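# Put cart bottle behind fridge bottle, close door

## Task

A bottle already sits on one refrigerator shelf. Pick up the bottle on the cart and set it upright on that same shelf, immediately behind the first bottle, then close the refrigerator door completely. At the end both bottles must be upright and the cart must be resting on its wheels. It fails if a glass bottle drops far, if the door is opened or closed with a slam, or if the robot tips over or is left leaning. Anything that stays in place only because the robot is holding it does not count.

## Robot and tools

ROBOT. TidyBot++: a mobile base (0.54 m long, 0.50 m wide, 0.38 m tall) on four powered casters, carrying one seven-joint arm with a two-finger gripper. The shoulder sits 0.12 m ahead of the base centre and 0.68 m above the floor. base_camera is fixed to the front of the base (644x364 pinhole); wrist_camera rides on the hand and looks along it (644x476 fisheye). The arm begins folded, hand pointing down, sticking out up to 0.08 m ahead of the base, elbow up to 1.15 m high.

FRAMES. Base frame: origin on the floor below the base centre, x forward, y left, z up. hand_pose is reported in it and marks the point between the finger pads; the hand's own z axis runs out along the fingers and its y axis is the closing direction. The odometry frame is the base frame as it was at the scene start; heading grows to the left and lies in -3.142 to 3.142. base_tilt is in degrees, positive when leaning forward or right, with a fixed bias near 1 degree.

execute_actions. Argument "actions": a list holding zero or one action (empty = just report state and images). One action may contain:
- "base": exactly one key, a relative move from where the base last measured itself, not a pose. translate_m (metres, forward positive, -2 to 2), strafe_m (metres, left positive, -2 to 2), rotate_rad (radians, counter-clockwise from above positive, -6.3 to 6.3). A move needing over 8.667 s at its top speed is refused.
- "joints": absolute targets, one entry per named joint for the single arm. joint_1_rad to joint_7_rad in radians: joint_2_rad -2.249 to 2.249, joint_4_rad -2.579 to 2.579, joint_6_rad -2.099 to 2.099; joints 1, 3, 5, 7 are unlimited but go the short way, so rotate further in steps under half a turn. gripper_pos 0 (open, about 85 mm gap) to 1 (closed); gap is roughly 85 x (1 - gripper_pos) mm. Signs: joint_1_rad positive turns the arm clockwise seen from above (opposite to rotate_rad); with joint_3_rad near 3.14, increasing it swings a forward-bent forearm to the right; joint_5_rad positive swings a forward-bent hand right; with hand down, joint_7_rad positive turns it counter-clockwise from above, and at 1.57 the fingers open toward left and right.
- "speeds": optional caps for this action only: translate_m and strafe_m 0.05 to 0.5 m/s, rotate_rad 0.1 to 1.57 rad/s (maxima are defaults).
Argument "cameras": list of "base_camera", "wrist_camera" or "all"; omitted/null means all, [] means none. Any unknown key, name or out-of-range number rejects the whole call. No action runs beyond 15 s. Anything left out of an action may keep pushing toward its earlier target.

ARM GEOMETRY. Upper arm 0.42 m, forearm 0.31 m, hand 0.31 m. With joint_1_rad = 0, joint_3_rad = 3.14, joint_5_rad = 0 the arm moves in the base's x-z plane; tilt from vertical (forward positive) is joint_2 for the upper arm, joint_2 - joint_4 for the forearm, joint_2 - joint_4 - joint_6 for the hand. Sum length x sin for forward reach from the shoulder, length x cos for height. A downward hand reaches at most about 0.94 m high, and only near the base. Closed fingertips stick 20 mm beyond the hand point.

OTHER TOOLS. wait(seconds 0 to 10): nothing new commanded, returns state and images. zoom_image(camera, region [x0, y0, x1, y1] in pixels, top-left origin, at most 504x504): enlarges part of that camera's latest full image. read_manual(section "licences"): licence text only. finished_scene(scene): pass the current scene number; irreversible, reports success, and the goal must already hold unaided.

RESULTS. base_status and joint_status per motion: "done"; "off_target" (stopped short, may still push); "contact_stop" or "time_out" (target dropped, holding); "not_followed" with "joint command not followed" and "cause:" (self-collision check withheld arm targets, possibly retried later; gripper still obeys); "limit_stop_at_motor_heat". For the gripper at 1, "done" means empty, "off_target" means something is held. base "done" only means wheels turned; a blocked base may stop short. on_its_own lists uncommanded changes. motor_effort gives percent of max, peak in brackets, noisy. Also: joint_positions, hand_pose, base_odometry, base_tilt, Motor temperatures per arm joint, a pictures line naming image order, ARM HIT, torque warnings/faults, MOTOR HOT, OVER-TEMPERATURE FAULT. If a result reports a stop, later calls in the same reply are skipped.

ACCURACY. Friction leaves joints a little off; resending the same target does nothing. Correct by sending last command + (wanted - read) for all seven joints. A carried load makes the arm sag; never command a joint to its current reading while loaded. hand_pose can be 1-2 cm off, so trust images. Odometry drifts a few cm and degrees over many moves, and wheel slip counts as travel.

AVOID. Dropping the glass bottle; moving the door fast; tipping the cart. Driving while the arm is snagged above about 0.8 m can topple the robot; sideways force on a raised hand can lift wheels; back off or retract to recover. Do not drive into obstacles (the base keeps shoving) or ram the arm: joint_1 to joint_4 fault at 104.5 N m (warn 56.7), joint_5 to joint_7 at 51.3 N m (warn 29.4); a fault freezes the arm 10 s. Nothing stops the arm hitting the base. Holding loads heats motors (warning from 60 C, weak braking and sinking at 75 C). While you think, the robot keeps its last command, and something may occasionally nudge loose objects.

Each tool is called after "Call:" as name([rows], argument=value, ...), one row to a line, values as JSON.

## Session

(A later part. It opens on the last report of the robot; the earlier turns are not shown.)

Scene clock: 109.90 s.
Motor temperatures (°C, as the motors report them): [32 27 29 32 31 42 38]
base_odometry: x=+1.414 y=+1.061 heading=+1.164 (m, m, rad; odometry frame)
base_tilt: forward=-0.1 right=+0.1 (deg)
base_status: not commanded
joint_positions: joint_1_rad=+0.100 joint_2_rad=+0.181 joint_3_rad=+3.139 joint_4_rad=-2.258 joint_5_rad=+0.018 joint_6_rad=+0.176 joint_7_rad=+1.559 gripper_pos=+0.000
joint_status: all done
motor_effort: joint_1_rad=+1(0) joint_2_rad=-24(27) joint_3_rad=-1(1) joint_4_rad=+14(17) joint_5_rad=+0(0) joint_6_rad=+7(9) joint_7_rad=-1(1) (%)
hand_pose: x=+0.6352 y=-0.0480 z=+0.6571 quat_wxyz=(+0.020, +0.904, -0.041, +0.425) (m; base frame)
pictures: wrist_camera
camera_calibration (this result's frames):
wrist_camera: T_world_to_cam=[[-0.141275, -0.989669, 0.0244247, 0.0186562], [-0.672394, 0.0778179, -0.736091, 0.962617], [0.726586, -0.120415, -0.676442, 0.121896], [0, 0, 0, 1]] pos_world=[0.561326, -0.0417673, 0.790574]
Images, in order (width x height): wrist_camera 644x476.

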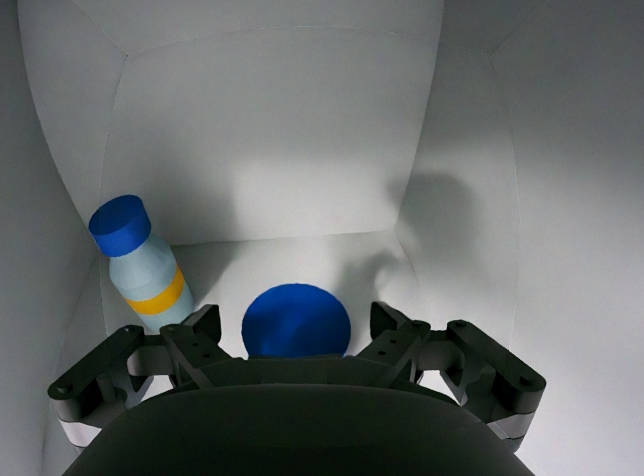

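Call:
execute_actions([
  {"base":{"translate_m":-0.4},"speeds":{"translate_m":0.3}},
], cameras=[])

Call:
execute_actions([
  {"base":{"strafe_m":0.147},"joints":{"joint_1_rad":0.045,"joint_2_rad":0.765,"joint_4_rad":-1.595,"joint_6_rad":0.485}},
])

Scene clock: 117.67 s.
Motor temperatures (°C, as the motors report them): [32 27 29 32 31 42 38]
base_odometry: x=+1.256 y=+0.694 heading=+1.163 (m, m, rad; odometry frame)
base_tilt: forward=-0.1 right=+0.2 (deg)
base_status: done
joint_positions: joint_1_rad=+0.100 joint_2_rad=+0.181 joint_3_rad=+3.139 joint_4_rad=-2.255 joint_5_rad=+0.018 joint_6_rad=+0.179 joint_7_rad=+1.559 gripper_pos=+0.000
joint_status: not commanded
motor_effort: joint_1_rad=+0(3) joint_2_rad=-24(27) joint_3_rad=-1(1) joint_4_rad=+14(16) joint_5_rad=+0(0) joint_6_rad=+7(8) joint_7_rad=-1(1) (%)
hand_pose: x=+0.6370 y=-0.0485 z=+0.6590 quat_wxyz=(+0.020, +0.903, -0.041, +0.427) (m; base frame)
pictures: none
No camera images: the call's "cameras" was empty. Leave "cameras" out to get every camera's image.

Scene clock: 119.57 s.
Motor temperatures (°C, as the motors report them): [32 27 29 32 31 42 38]
base_odometry: x=+1.120 y=+0.752 heading=+1.163 (m, m, rad; odometry frame)
base_tilt: forward=-0.1 right=+0.1 (deg)
base_status: done
joint_positions: joint_1_rad=+0.072 joint_2_rad=+0.755 joint_3_rad=+3.139 joint_4_rad=-1.616 joint_5_rad=+0.018 joint_6_rad=+0.461 joint_7_rad=+1.559 gripper_pos=+0.000
joint_status: all done
motor_effort: joint_1_rad=+0(2) joint_2_rad=-46(47) joint_3_rad=+0(3) joint_4_rad=+16(16) joint_5_rad=+0(0) joint_6_rad=+8(8) joint_7_rad=-1(1) (%)
hand_pose: x=+0.9180 y=-0.0519 z=+0.6589 quat_wxyz=(+0.017, +0.816, -0.025, +0.577) (m; base frame)
pictures: base_camera, wrist_camera
camera_calibration (this result's frames):
wrist_camera: T_world_to_cam=[[-0.115853, -0.993263, 0.00278049, 0.045439], [-0.379351, 0.0416595, -0.924314, 1.00754], [0.917971, -0.108139, -0.381622, -0.452175], [0, 0, 0, 1]] pos_world=[0.802559, -0.0457385, 0.758596]
Images, in order (width x height): base_camera 644x364, wrist_camera 644x476.

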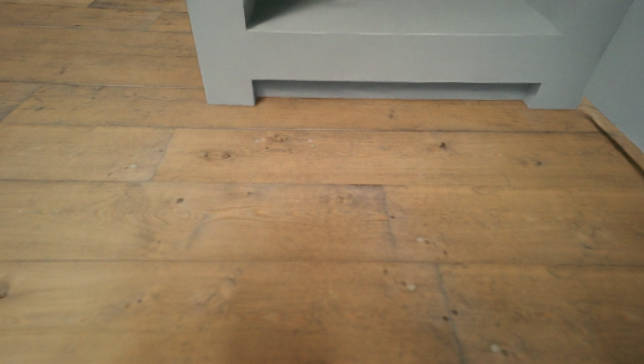

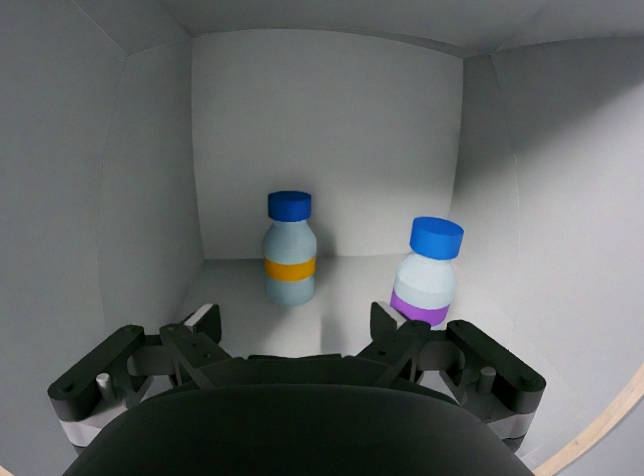

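Call:
execute_actions([
  {"base":{"translate_m":0.14},"speeds":{"translate_m":0.15}},
], cameras=["wrist_camera"])

Scene clock: 123.43 s.
Motor temperatures (°C, as the motors report them): [32 27 29 32 31 42 38]
base_odometry: x=+1.176 y=+0.881 heading=+1.163 (m, m, rad; odometry frame)
base_tilt: forward=-0.1 right=+0.1 (deg)
base_status: done
joint_positions: joint_1_rad=+0.070 joint_2_rad=+0.755 joint_3_rad=+3.139 joint_4_rad=-1.612 joint_5_rad=+0.018 joint_6_rad=+0.463 joint_7_rad=+1.559 gripper_pos=+0.000
joint_status: not commanded
motor_effort: joint_1_rad=+0(2) joint_2_rad=-46(49) joint_3_rad=-1(2) joint_4_rad=+16(17) joint_5_rad=+0(0) joint_6_rad=+8(9) joint_7_rad=-1(1) (%)
hand_pose: x=+0.9197 y=-0.0507 z=+0.6615 quat_wxyz=(+0.017, +0.814, -0.024, +0.580) (m; base frame)
pictures: wrist_camera
camera_calibration (this result's frames):
wrist_camera: T_world_to_cam=[[-0.114314, -0.993442, 0.00247651, 0.0455306], [-0.373879, 0.0407119, -0.926583, 1.00694], [0.920406, -0.106847, -0.376081, -0.458424], [0, 0, 0, 1]] pos_world=[0.803613, -0.0447437, 0.760494]
Images, in order (width x height): wrist_camera 644x476.

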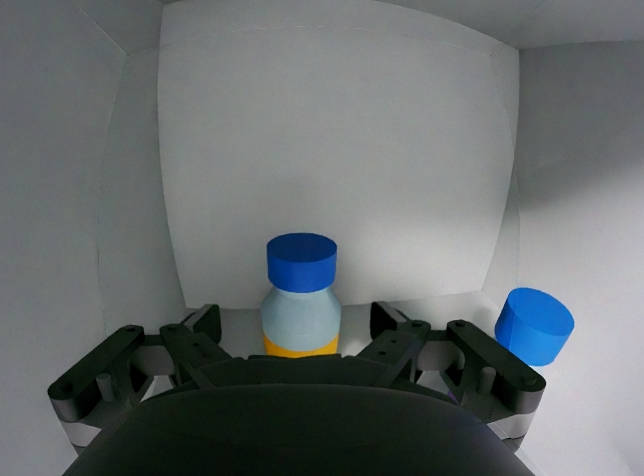

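Call:
execute_actions([
  {"base":{"translate_m":0.068},"joints":{"joint_1_rad":0.102},"speeds":{"translate_m":0.08}},
], cameras=["wrist_camera"])

Scene clock: 126.97 s.
Motor temperatures (°C, as the motors report them): [32 27 29 32 31 42 38]
base_odometry: x=+1.203 y=+0.943 heading=+1.164 (m, m, rad; odometry frame)
base_tilt: forward=-0.1 right=+0.2 (deg)
base_status: done
joint_positions: joint_1_rad=+0.087 joint_2_rad=+0.755 joint_3_rad=+3.139 joint_4_rad=-1.611 joint_5_rad=+0.018 joint_6_rad=+0.463 joint_7_rad=+1.559 gripper_pos=+0.000
joint_status: all done
motor_effort: joint_1_rad=+0(2) joint_2_rad=-46(48) joint_3_rad=-1(3) joint_4_rad=+16(17) joint_5_rad=+0(0) joint_6_rad=+8(9) joint_7_rad=-1(1) (%)
hand_pose: x=+0.9191 y=-0.0639 z=+0.6619 quat_wxyz=(+0.022, +0.814, -0.031, +0.580) (m; base frame)
pictures: wrist_camera
camera_calibration (this result's frames):
wrist_camera: T_world_to_cam=[[-0.130637, -0.991427, 0.00258921, 0.0474127], [-0.37216, 0.0466173, -0.926997, 1.00674], [0.918929, -0.122064, -0.375059, -0.459428], [0, 0, 0, 1]] pos_world=[0.803043, -0.0560045, 0.760808]
Images, in order (width x height): wrist_camera 644x476.

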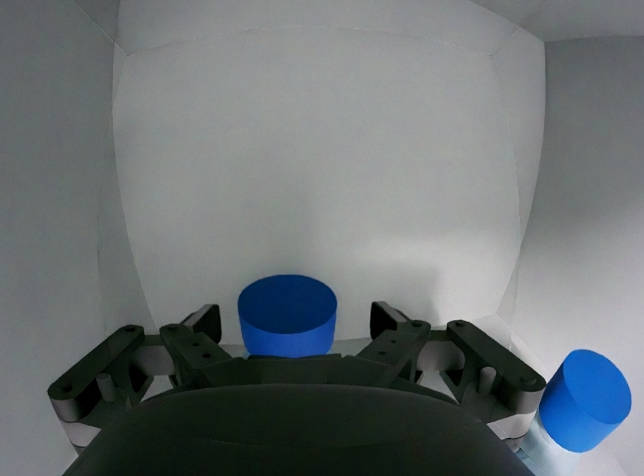

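Call:
execute_actions([
  {"joints":{"gripper_pos":1.0}},
], cameras=[])

Call:
execute_actions([
  {"joints":{"joint_2_rad":0.68,"joint_6_rad":0.43}},
], cameras=["wrist_camera"])

Scene clock: 129.13 s.
Motor temperatures (°C, as the motors report them): [32 27 29 32 31 42 38]
base_odometry: x=+1.203 y=+0.943 heading=+1.164 (m, m, rad; odometry frame)
base_tilt: forward=-0.1 right=+0.1 (deg)
base_status: not commanded
joint_positions: joint_1_rad=+0.087 joint_2_rad=+0.755 joint_3_rad=+3.139 joint_4_rad=-1.611 joint_5_rad=+0.018 joint_6_rad=+0.464 joint_7_rad=+1.559 gripper_pos=+0.440
joint_status: gripper_pos off_target (ended at +0.440, target +1.000)
motor_effort: joint_1_rad=+1(3) joint_2_rad=-46(46) joint_3_rad=-1(2) joint_4_rad=+16(16) joint_5_rad=+0(1) joint_6_rad=+8(8) joint_7_rad=-1(1) (%)
hand_pose: x=+0.9192 y=-0.0639 z=+0.6622 quat_wxyz=(+0.022, +0.814, -0.031, +0.580) (m; base frame)
pictures: none
No camera images: the call's "cameras" was empty. Leave "cameras" out to get every camera's image.

Scene clock: 130.10 s.
Motor temperatures (°C, as the motors report them): [32 27 29 32 31 42 38]
base_odometry: x=+1.203 y=+0.943 heading=+1.164 (m, m, rad; odometry frame)
base_tilt: forward=-0.1 right=+0.1 (deg)
base_status: not commanded
joint_positions: joint_1_rad=+0.087 joint_2_rad=+0.729 joint_3_rad=+3.139 joint_4_rad=-1.611 joint_5_rad=+0.018 joint_6_rad=+0.431 joint_7_rad=+1.559 gripper_pos=+0.440
joint_status: joint_2_rad off_target (ended at +0.729, target +0.680); the others done
motor_effort: joint_1_rad=+0(0) joint_2_rad=-53(53) joint_3_rad=-1(1) joint_4_rad=+19(19) joint_5_rad=+0(0) joint_6_rad=+12(12) joint_7_rad=-1(1) (%)
hand_pose: x=+0.9162 y=-0.0638 z=+0.6734 quat_wxyz=(+0.022, +0.816, -0.031, +0.577) (m; base frame)
pictures: wrist_camera
camera_calibration (this result's frames):
wrist_camera: T_world_to_cam=[[-0.13068, -0.991416, 0.0041487, 0.0460915], [-0.377835, 0.0459333, -0.924733, 1.01997], [0.916604, -0.122412, -0.380594, -0.446562], [0, 0, 0, 1]] pos_world=[0.800724, -0.0558191, 0.773049]
Images, in order (width x height): wrist_camera 644x476.

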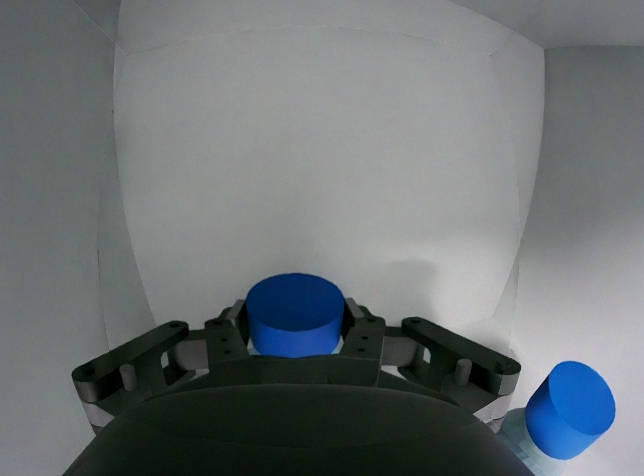

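Call:
execute_actions([
  {"base":{"translate_m":-0.21},"joints":{"joint_2_rad":0.665},"speeds":{"translate_m":0.15}},
], cameras=["wrist_camera"])

Scene clock: 133.37 s.
Motor temperatures (°C, as the motors report them): [32 28 29 32 31 42 38]
base_odometry: x=+1.119 y=+0.750 heading=+1.164 (m, m, rad; odometry frame)
base_tilt: forward=-0.1 right=+0.1 (deg)
base_status: done
joint_positions: joint_1_rad=+0.087 joint_2_rad=+0.713 joint_3_rad=+3.139 joint_4_rad=-1.611 joint_5_rad=+0.018 joint_6_rad=+0.430 joint_7_rad=+1.559 gripper_pos=+0.440
joint_status: joint_2_rad off_target (ended at +0.713, target +0.665)
motor_effort: joint_1_rad=+0(2) joint_2_rad=-51(55) joint_3_rad=-1(2) joint_4_rad=+19(21) joint_5_rad=+0(0) joint_6_rad=+12(12) joint_7_rad=-1(1) (%)
hand_pose: x=+0.9161 y=-0.0641 z=+0.6865 quat_wxyz=(+0.022, +0.811, -0.031, +0.584) (m; base frame)
pictures: wrist_camera
camera_calibration (this result's frames):
wrist_camera: T_world_to_cam=[[-0.131143, -0.991357, 0.00347118, 0.0466066], [-0.363331, 0.0448055, -0.930582, 1.02264], [0.922384, -0.123301, -0.366067, -0.456886], [0, 0, 0, 1]] pos_world=[0.799095, -0.0559507, 0.78424]
Images, in order (width x height): wrist_camera 644x476.

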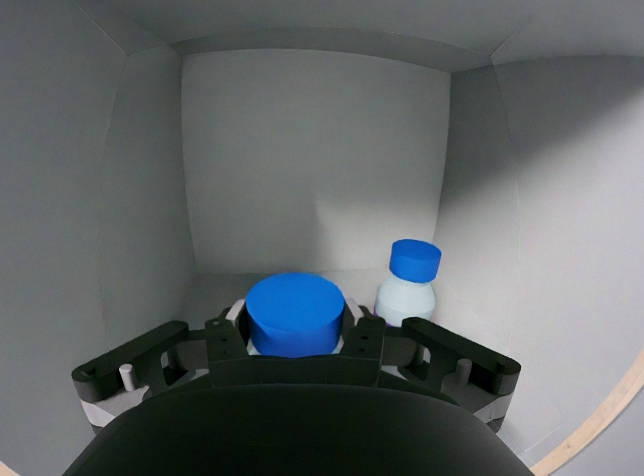

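Call:
execute_actions([
  {"base":{"strafe_m":-0.131},"speeds":{"strafe_m":0.12}},
])

Scene clock: 136.23 s.
Motor temperatures (°C, as the motors report them): [32 28 29 32 31 42 38]
base_odometry: x=+1.240 y=+0.698 heading=+1.164 (m, m, rad; odometry frame)
base_tilt: forward=-0.1 right=+0.2 (deg)
base_status: done
joint_positions: joint_1_rad=+0.094 joint_2_rad=+0.713 joint_3_rad=+3.139 joint_4_rad=-1.611 joint_5_rad=+0.018 joint_6_rad=+0.430 joint_7_rad=+1.559 gripper_pos=+0.440
joint_status: not commanded
motor_effort: joint_1_rad=+1(5) joint_2_rad=-52(52) joint_3_rad=-1(2) joint_4_rad=+19(20) joint_5_rad=+0(0) joint_6_rad=+12(12) joint_7_rad=-1(1) (%)
hand_pose: x=+0.9156 y=-0.0702 z=+0.6864 quat_wxyz=(+0.025, +0.811, -0.034, +0.584) (m; base frame)
pictures: base_camera, wrist_camera
camera_calibration (this result's frames):
wrist_camera: T_world_to_cam=[[-0.138678, -0.990331, 0.00369807, 0.0473484], [-0.363083, 0.0473682, -0.930552, 1.02263], [0.921379, -0.130389, -0.366141, -0.456695], [0, 0, 0, 1]] pos_world=[0.798655, -0.0610978, 0.784221]
Images, in order (width x height): base_camera 644x364, wrist_camera 644x476.

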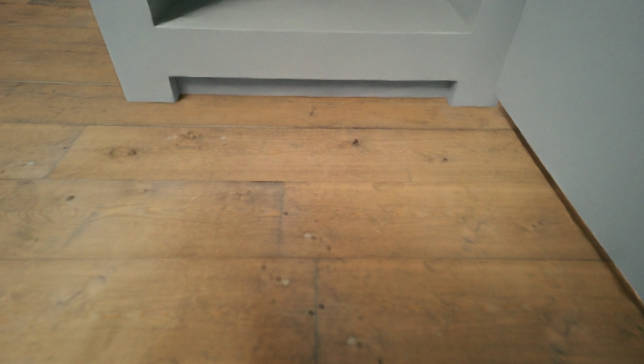

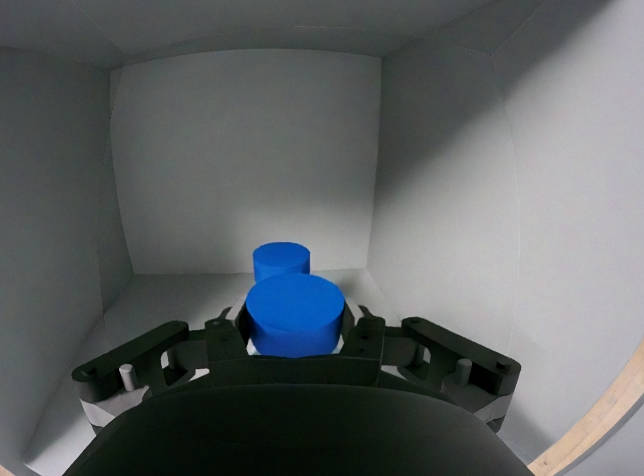

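Call:
execute_actions([
  {"base":{"translate_m":0.012},"joints":{"joint_2_rad":0.74,"joint_6_rad":0.495},"speeds":{"translate_m":0.05}},
], cameras=[])

Scene clock: 138.30 s.
Motor temperatures (°C, as the motors report them): [32 28 29 32 31 42 38]
base_odometry: x=+1.245 y=+0.709 heading=+1.163 (m, m, rad; odometry frame)
base_tilt: forward=-0.1 right=+0.1 (deg)
base_status: done
joint_positions: joint_1_rad=+0.094 joint_2_rad=+0.752 joint_3_rad=+3.139 joint_4_rad=-1.611 joint_5_rad=+0.018 joint_6_rad=+0.457 joint_7_rad=+1.559 gripper_pos=+0.440
joint_status: all done
motor_effort: joint_1_rad=+0(2) joint_2_rad=-50(54) joint_3_rad=-1(2) joint_4_rad=+18(20) joint_5_rad=+0(0) joint_6_rad=+11(12) joint_7_rad=-1(1) (%)
hand_pose: x=+0.9181 y=-0.0703 z=+0.6626 quat_wxyz=(+0.024, +0.815, -0.034, +0.579) (m; base frame)
pictures: none
No camera images: the call's "cameras" was empty. Leave "cameras" out to get every camera's image.

Call:
execute_actions([
  {"joints":{"gripper_pos":0.0}},
], cameras=[])

Call:
execute_actions([
  {"base":{"translate_m":-0.3},"speeds":{"translate_m":0.3}},
])

Scene clock: 140.27 s.
Motor temperatures (°C, as the motors report them): [32 28 29 32 31 42 38]
base_odometry: x=+1.245 y=+0.709 heading=+1.163 (m, m, rad; odometry frame)
base_tilt: forward=-0.1 right=+0.1 (deg)
base_status: not commanded
joint_positions: joint_1_rad=+0.094 joint_2_rad=+0.749 joint_3_rad=+3.139 joint_4_rad=-1.608 joint_5_rad=+0.018 joint_6_rad=+0.472 joint_7_rad=+1.559 gripper_pos=+0.000
joint_status: all done
motor_effort: joint_1_rad=+1(1) joint_2_rad=-46(52) joint_3_rad=-1(2) joint_4_rad=+16(19) joint_5_rad=+0(0) joint_6_rad=+9(11) joint_7_rad=-1(1) (%)
hand_pose: x=+0.9205 y=-0.0705 z=+0.6715 quat_wxyz=(+0.025, +0.808, -0.034, +0.587) (m; base frame)
pictures: none
No camera images: the call's "cameras" was empty. Leave "cameras" out to get every camera's image.

Scene clock: 142.23 s.
Motor temperatures (°C, as the motors report them): [32 28 29 32 31 42 38]
base_odometry: x=+1.126 y=+0.434 heading=+1.163 (m, m, rad; odometry frame)
base_tilt: forward=-0.1 right=+0.1 (deg)
base_status: done
joint_positions: joint_1_rad=+0.094 joint_2_rad=+0.749 joint_3_rad=+3.139 joint_4_rad=-1.608 joint_5_rad=+0.018 joint_6_rad=+0.473 joint_7_rad=+1.559 gripper_pos=+0.000
joint_status: not commanded
motor_effort: joint_1_rad=+0(3) joint_2_rad=-46(50) joint_3_rad=-1(3) joint_4_rad=+16(17) joint_5_rad=+0(0) joint_6_rad=+8(9) joint_7_rad=-1(1) (%)
hand_pose: x=+0.9207 y=-0.0705 z=+0.6722 quat_wxyz=(+0.025, +0.808, -0.034, +0.588) (m; base frame)
pictures: base_camera, wrist_camera
camera_calibration (this result's frames):
wrist_camera: T_world_to_cam=[[-0.138231, -0.990397, 0.00258461, 0.0481702], [-0.352928, 0.04682, -0.934478, 1.00449], [0.925383, -0.130086, -0.35601, -0.477194], [0, 0, 0, 1]] pos_world=[0.80276, -0.0613992, 0.768668]
Images, in order (width x height): base_camera 644x364, wrist_camera 644x476.

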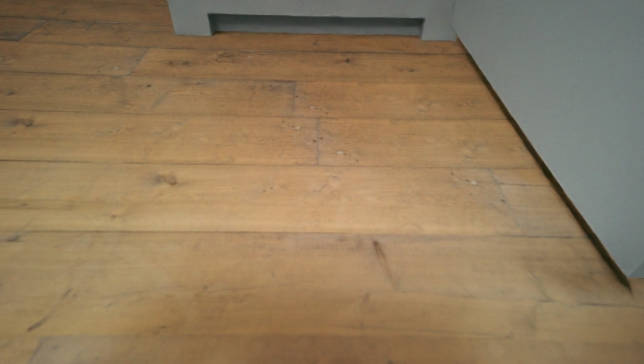

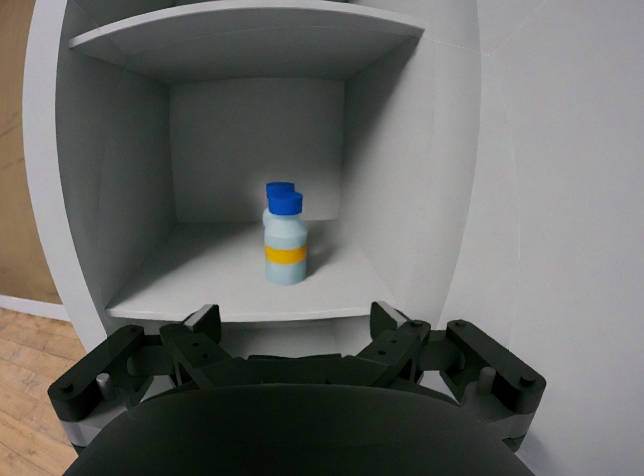

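Call:
execute_actions([
  {"joints":{"joint_1_rad":0,"joint_2_rad":-1.0,"joint_4_rad":-1.2,"joint_6_rad":-1.75}},
], cameras=[])

Call:
execute_actions([
  {"base":{"strafe_m":-0.67}},
])

Scene clock: 150.57 s.
Motor temperatures (°C, as the motors report them): [32 28 29 32 31 42 38]
base_odometry: x=+1.126 y=+0.434 heading=+1.163 (m, m, rad; odometry frame)
base_tilt: forward=-0.2 right=+0.1 (deg)
base_status: not commanded
joint_positions: joint_1_rad=+0.028 joint_2_rad=-0.995 joint_3_rad=+3.139 joint_4_rad=-1.219 joint_5_rad=+0.018 joint_6_rad=-1.730 joint_7_rad=+1.559 gripper_pos=+0.000
joint_status: all done
motor_effort: joint_1_rad=+0(0) joint_2_rad=+23(49) joint_3_rad=+0(1) joint_4_rad=+9(20) joint_5_rad=+0(0) joint_6_rad=+8(8) joint_7_rad=-1(1) (%)
hand_pose: x=+0.1243 y=-0.0034 z=+1.1010 quat_wxyz=(+0.012, +0.828, -0.021, +0.560) (m; base frame)
pictures: none
No camera images: the call's "cameras" was empty. Leave "cameras" out to get every camera's image.

Scene clock: 153.27 s.
Motor temperatures (°C, as the motors report them): [32 28 29 32 31 42 38]
base_odometry: x=+1.741 y=+0.167 heading=+1.162 (m, m, rad; odometry frame)
base_tilt: forward=-0.2 right=+0.1 (deg)
base_status: done
joint_positions: joint_1_rad=+0.018 joint_2_rad=-0.995 joint_3_rad=+3.139 joint_4_rad=-1.219 joint_5_rad=+0.018 joint_6_rad=-1.730 joint_7_rad=+1.559 gripper_pos=+0.000
joint_status: not commanded
motor_effort: joint_1_rad=+0(3) joint_2_rad=+24(25) joint_3_rad=+0(2) joint_4_rad=+9(9) joint_5_rad=+0(1) joint_6_rad=+8(9) joint_7_rad=-1(1) (%)
hand_pose: x=+0.1243 y=-0.0034 z=+1.1010 quat_wxyz=(+0.009, +0.829, -0.017, +0.560) (m; base frame)
pictures: base_camera, wrist_camera
camera_calibration (this result's frames):
wrist_camera: T_world_to_cam=[[-0.0935517, -0.995613, 0.00170024, -0.00119941], [-0.419383, 0.0378579, -0.90702, 1.09904], [0.902976, -0.0855663, -0.421085, 0.49583], [0, 0, 0, 1]] pos_world=[0.0130854, -0.000375339, 1.20564]
Images, in order (width x height): base_camera 644x364, wrist_camera 644x476.

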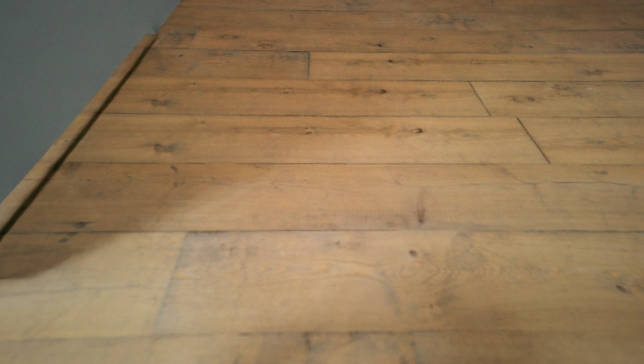

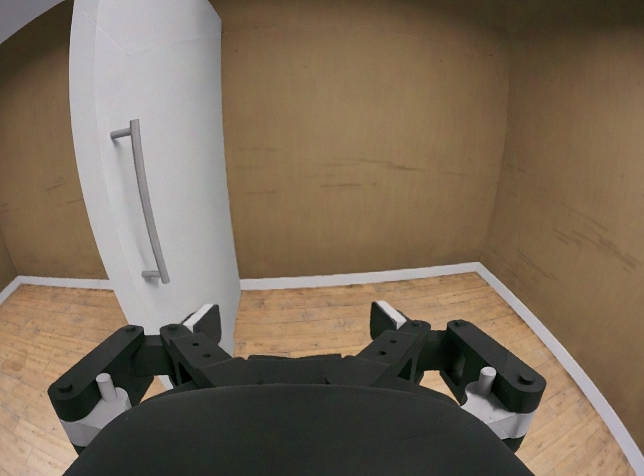

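Call:
execute_actions([
  {"base":{"translate_m":0.5}},
], cameras=[])

Call:
execute_actions([
  {"base":{"strafe_m":0.5},"speeds":{"strafe_m":0.09}},
])

Scene clock: 157.07 s.
Motor temperatures (°C, as the motors report them): [32 28 29 32 31 42 38]
base_odometry: x=+1.940 y=+0.626 heading=+1.162 (m, m, rad; odometry frame)
base_tilt: forward=-0.2 right=+0.1 (deg)
base_status: done
joint_positions: joint_1_rad=+0.018 joint_2_rad=-0.993 joint_3_rad=+3.139 joint_4_rad=-1.217 joint_5_rad=+0.018 joint_6_rad=-1.730 joint_7_rad=+1.559 gripper_pos=+0.000
joint_status: not commanded
motor_effort: joint_1_rad=+0(0) joint_2_rad=+24(28) joint_3_rad=-1(1) joint_4_rad=+9(11) joint_5_rad=+0(0) joint_6_rad=+8(9) joint_7_rad=-1(1) (%)
hand_pose: x=+0.1248 y=-0.0034 z=+1.1018 quat_wxyz=(+0.009, +0.829, -0.017, +0.560) (m; base frame)
pictures: none
No camera images: the call's "cameras" was empty. Leave "cameras" out to get every camera's image.

Scene clock: 163.17 s.
Motor temperatures (°C, as the motors report them): [32 28 29 32 31 42 38]
base_odometry: x=+1.481 y=+0.825 heading=+1.162 (m, m, rad; odometry frame)
base_tilt: forward=-0.1 right=+0.1 (deg)
base_status: done
joint_positions: joint_1_rad=+0.017 joint_2_rad=-0.993 joint_3_rad=+3.139 joint_4_rad=-1.217 joint_5_rad=+0.018 joint_6_rad=-1.730 joint_7_rad=+1.559 gripper_pos=+0.000
joint_status: not commanded
motor_effort: joint_1_rad=+0(2) joint_2_rad=+24(25) joint_3_rad=+0(1) joint_4_rad=+9(9) joint_5_rad=+0(0) joint_6_rad=+8(8) joint_7_rad=-1(1) (%)
hand_pose: x=+0.1248 y=-0.0034 z=+1.1018 quat_wxyz=(+0.008, +0.829, -0.017, +0.560) (m; base frame)
pictures: base_camera, wrist_camera
camera_calibration (this result's frames):
wrist_camera: T_world_to_cam=[[-0.091872, -0.995769, 0.00168129, -0.0013492], [-0.419442, 0.0371673, -0.907021, 1.09993], [0.903121, -0.084035, -0.421082, 0.495687], [0, 0, 0, 1]] pos_world=[0.0135673, -0.00056978, 1.20639]
Images, in order (width x height): base_camera 644x364, wrist_camera 644x476.

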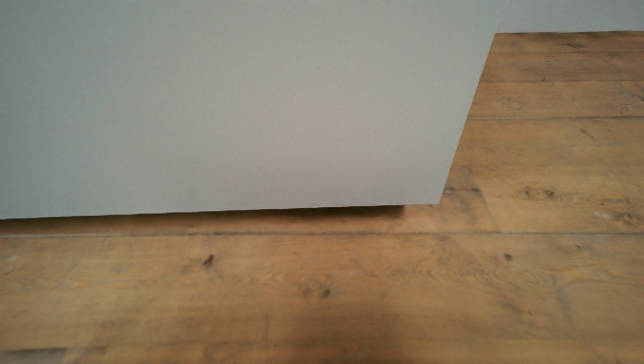

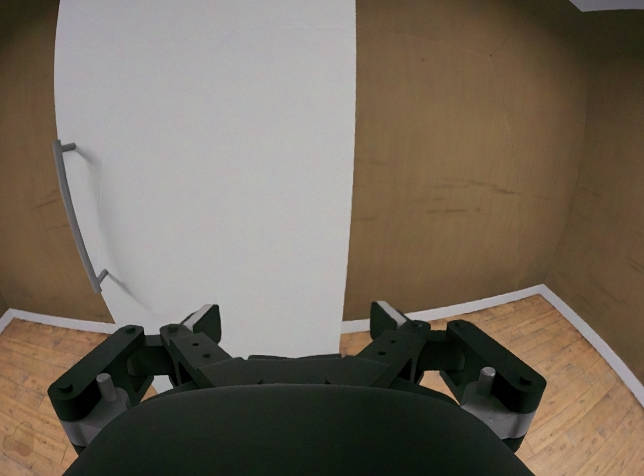

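Call:
execute_actions(actions=[], cameras=["base_camera"])

Scene clock: 163.63 s.
Motor temperatures (°C, as the motors report them): [32 28 29 32 31 42 38]
base_odometry: x=+1.481 y=+0.825 heading=+1.162 (m, m, rad; odometry frame)
base_tilt: forward=-0.2 right=+0.1 (deg)
base_status: done
joint_positions: joint_1_rad=+0.017 joint_2_rad=-0.993 joint_3_rad=+3.139 joint_4_rad=-1.217 joint_5_rad=+0.018 joint_6_rad=-1.730 joint_7_rad=+1.559 gripper_pos=+0.000
joint_status: not commanded
motor_effort: joint_1_rad=+0(2) joint_2_rad=+24(25) joint_3_rad=+0(1) joint_4_rad=+9(9) joint_5_rad=+0(0) joint_6_rad=+8(8) joint_7_rad=-1(1) (%)
hand_pose: x=+0.1248 y=-0.0034 z=+1.1018 quat_wxyz=(+0.008, +0.829, -0.017, +0.560) (m; base frame)
pictures: base_camera
Images, in order (width x height): base_camera 644x364.

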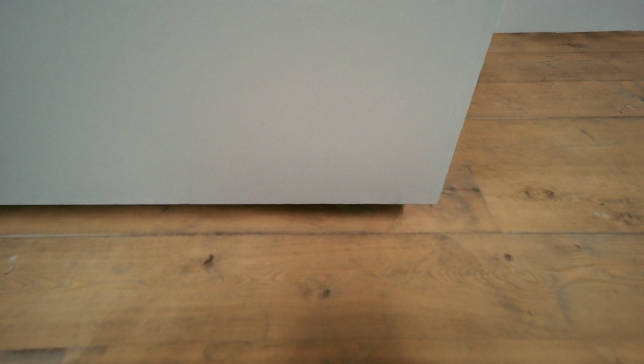

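Call:
execute_actions(actions=[])

Scene clock: 164.07 s.
Motor temperatures (°C, as the motors report them): [32 28 29 32 31 42 38]
base_odometry: x=+1.481 y=+0.825 heading=+1.162 (m, m, rad; odometry frame)
base_tilt: forward=-0.1 right=+0.1 (deg)
base_status: done
joint_positions: joint_1_rad=+0.017 joint_2_rad=-0.993 joint_3_rad=+3.139 joint_4_rad=-1.217 joint_5_rad=+0.018 joint_6_rad=-1.730 joint_7_rad=+1.559 gripper_pos=+0.000
joint_status: not commanded
motor_effort: joint_1_rad=+0(2) joint_2_rad=+25(25) joint_3_rad=-1(1) joint_4_rad=+9(9) joint_5_rad=+0(0) joint_6_rad=+8(8) joint_7_rad=-1(1) (%)
hand_pose: x=+0.1248 y=-0.0034 z=+1.1018 quat_wxyz=(+0.008, +0.829, -0.017, +0.560) (m; base frame)
pictures: base_camera, wrist_camera
camera_calibration (this result's frames):
wrist_camera: T_world_to_cam=[[-0.0918721, -0.995769, 0.00168129, -0.00134924], [-0.419442, 0.0371673, -0.907021, 1.09993], [0.903121, -0.0840351, -0.421082, 0.495687], [0, 0, 0, 1]] pos_world=[0.0135672, -0.00056981, 1.20639]
Images, in order (width x height): base_camera 644x364, wrist_camera 644x476.

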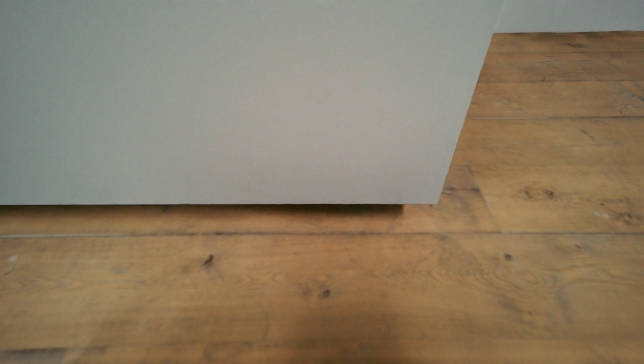

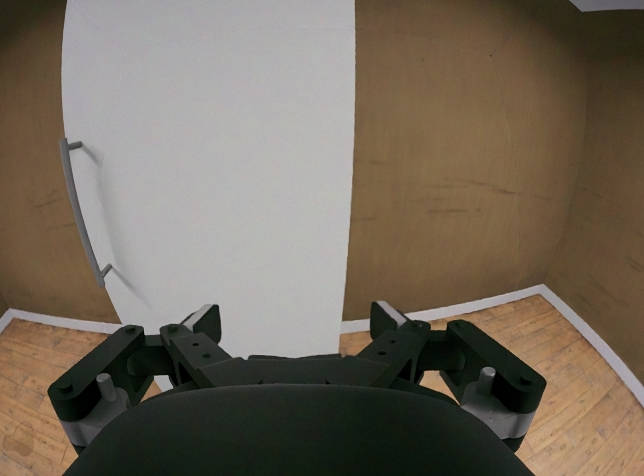

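Call:
finished_scene(scene=1)

The scene is finished: the task was done.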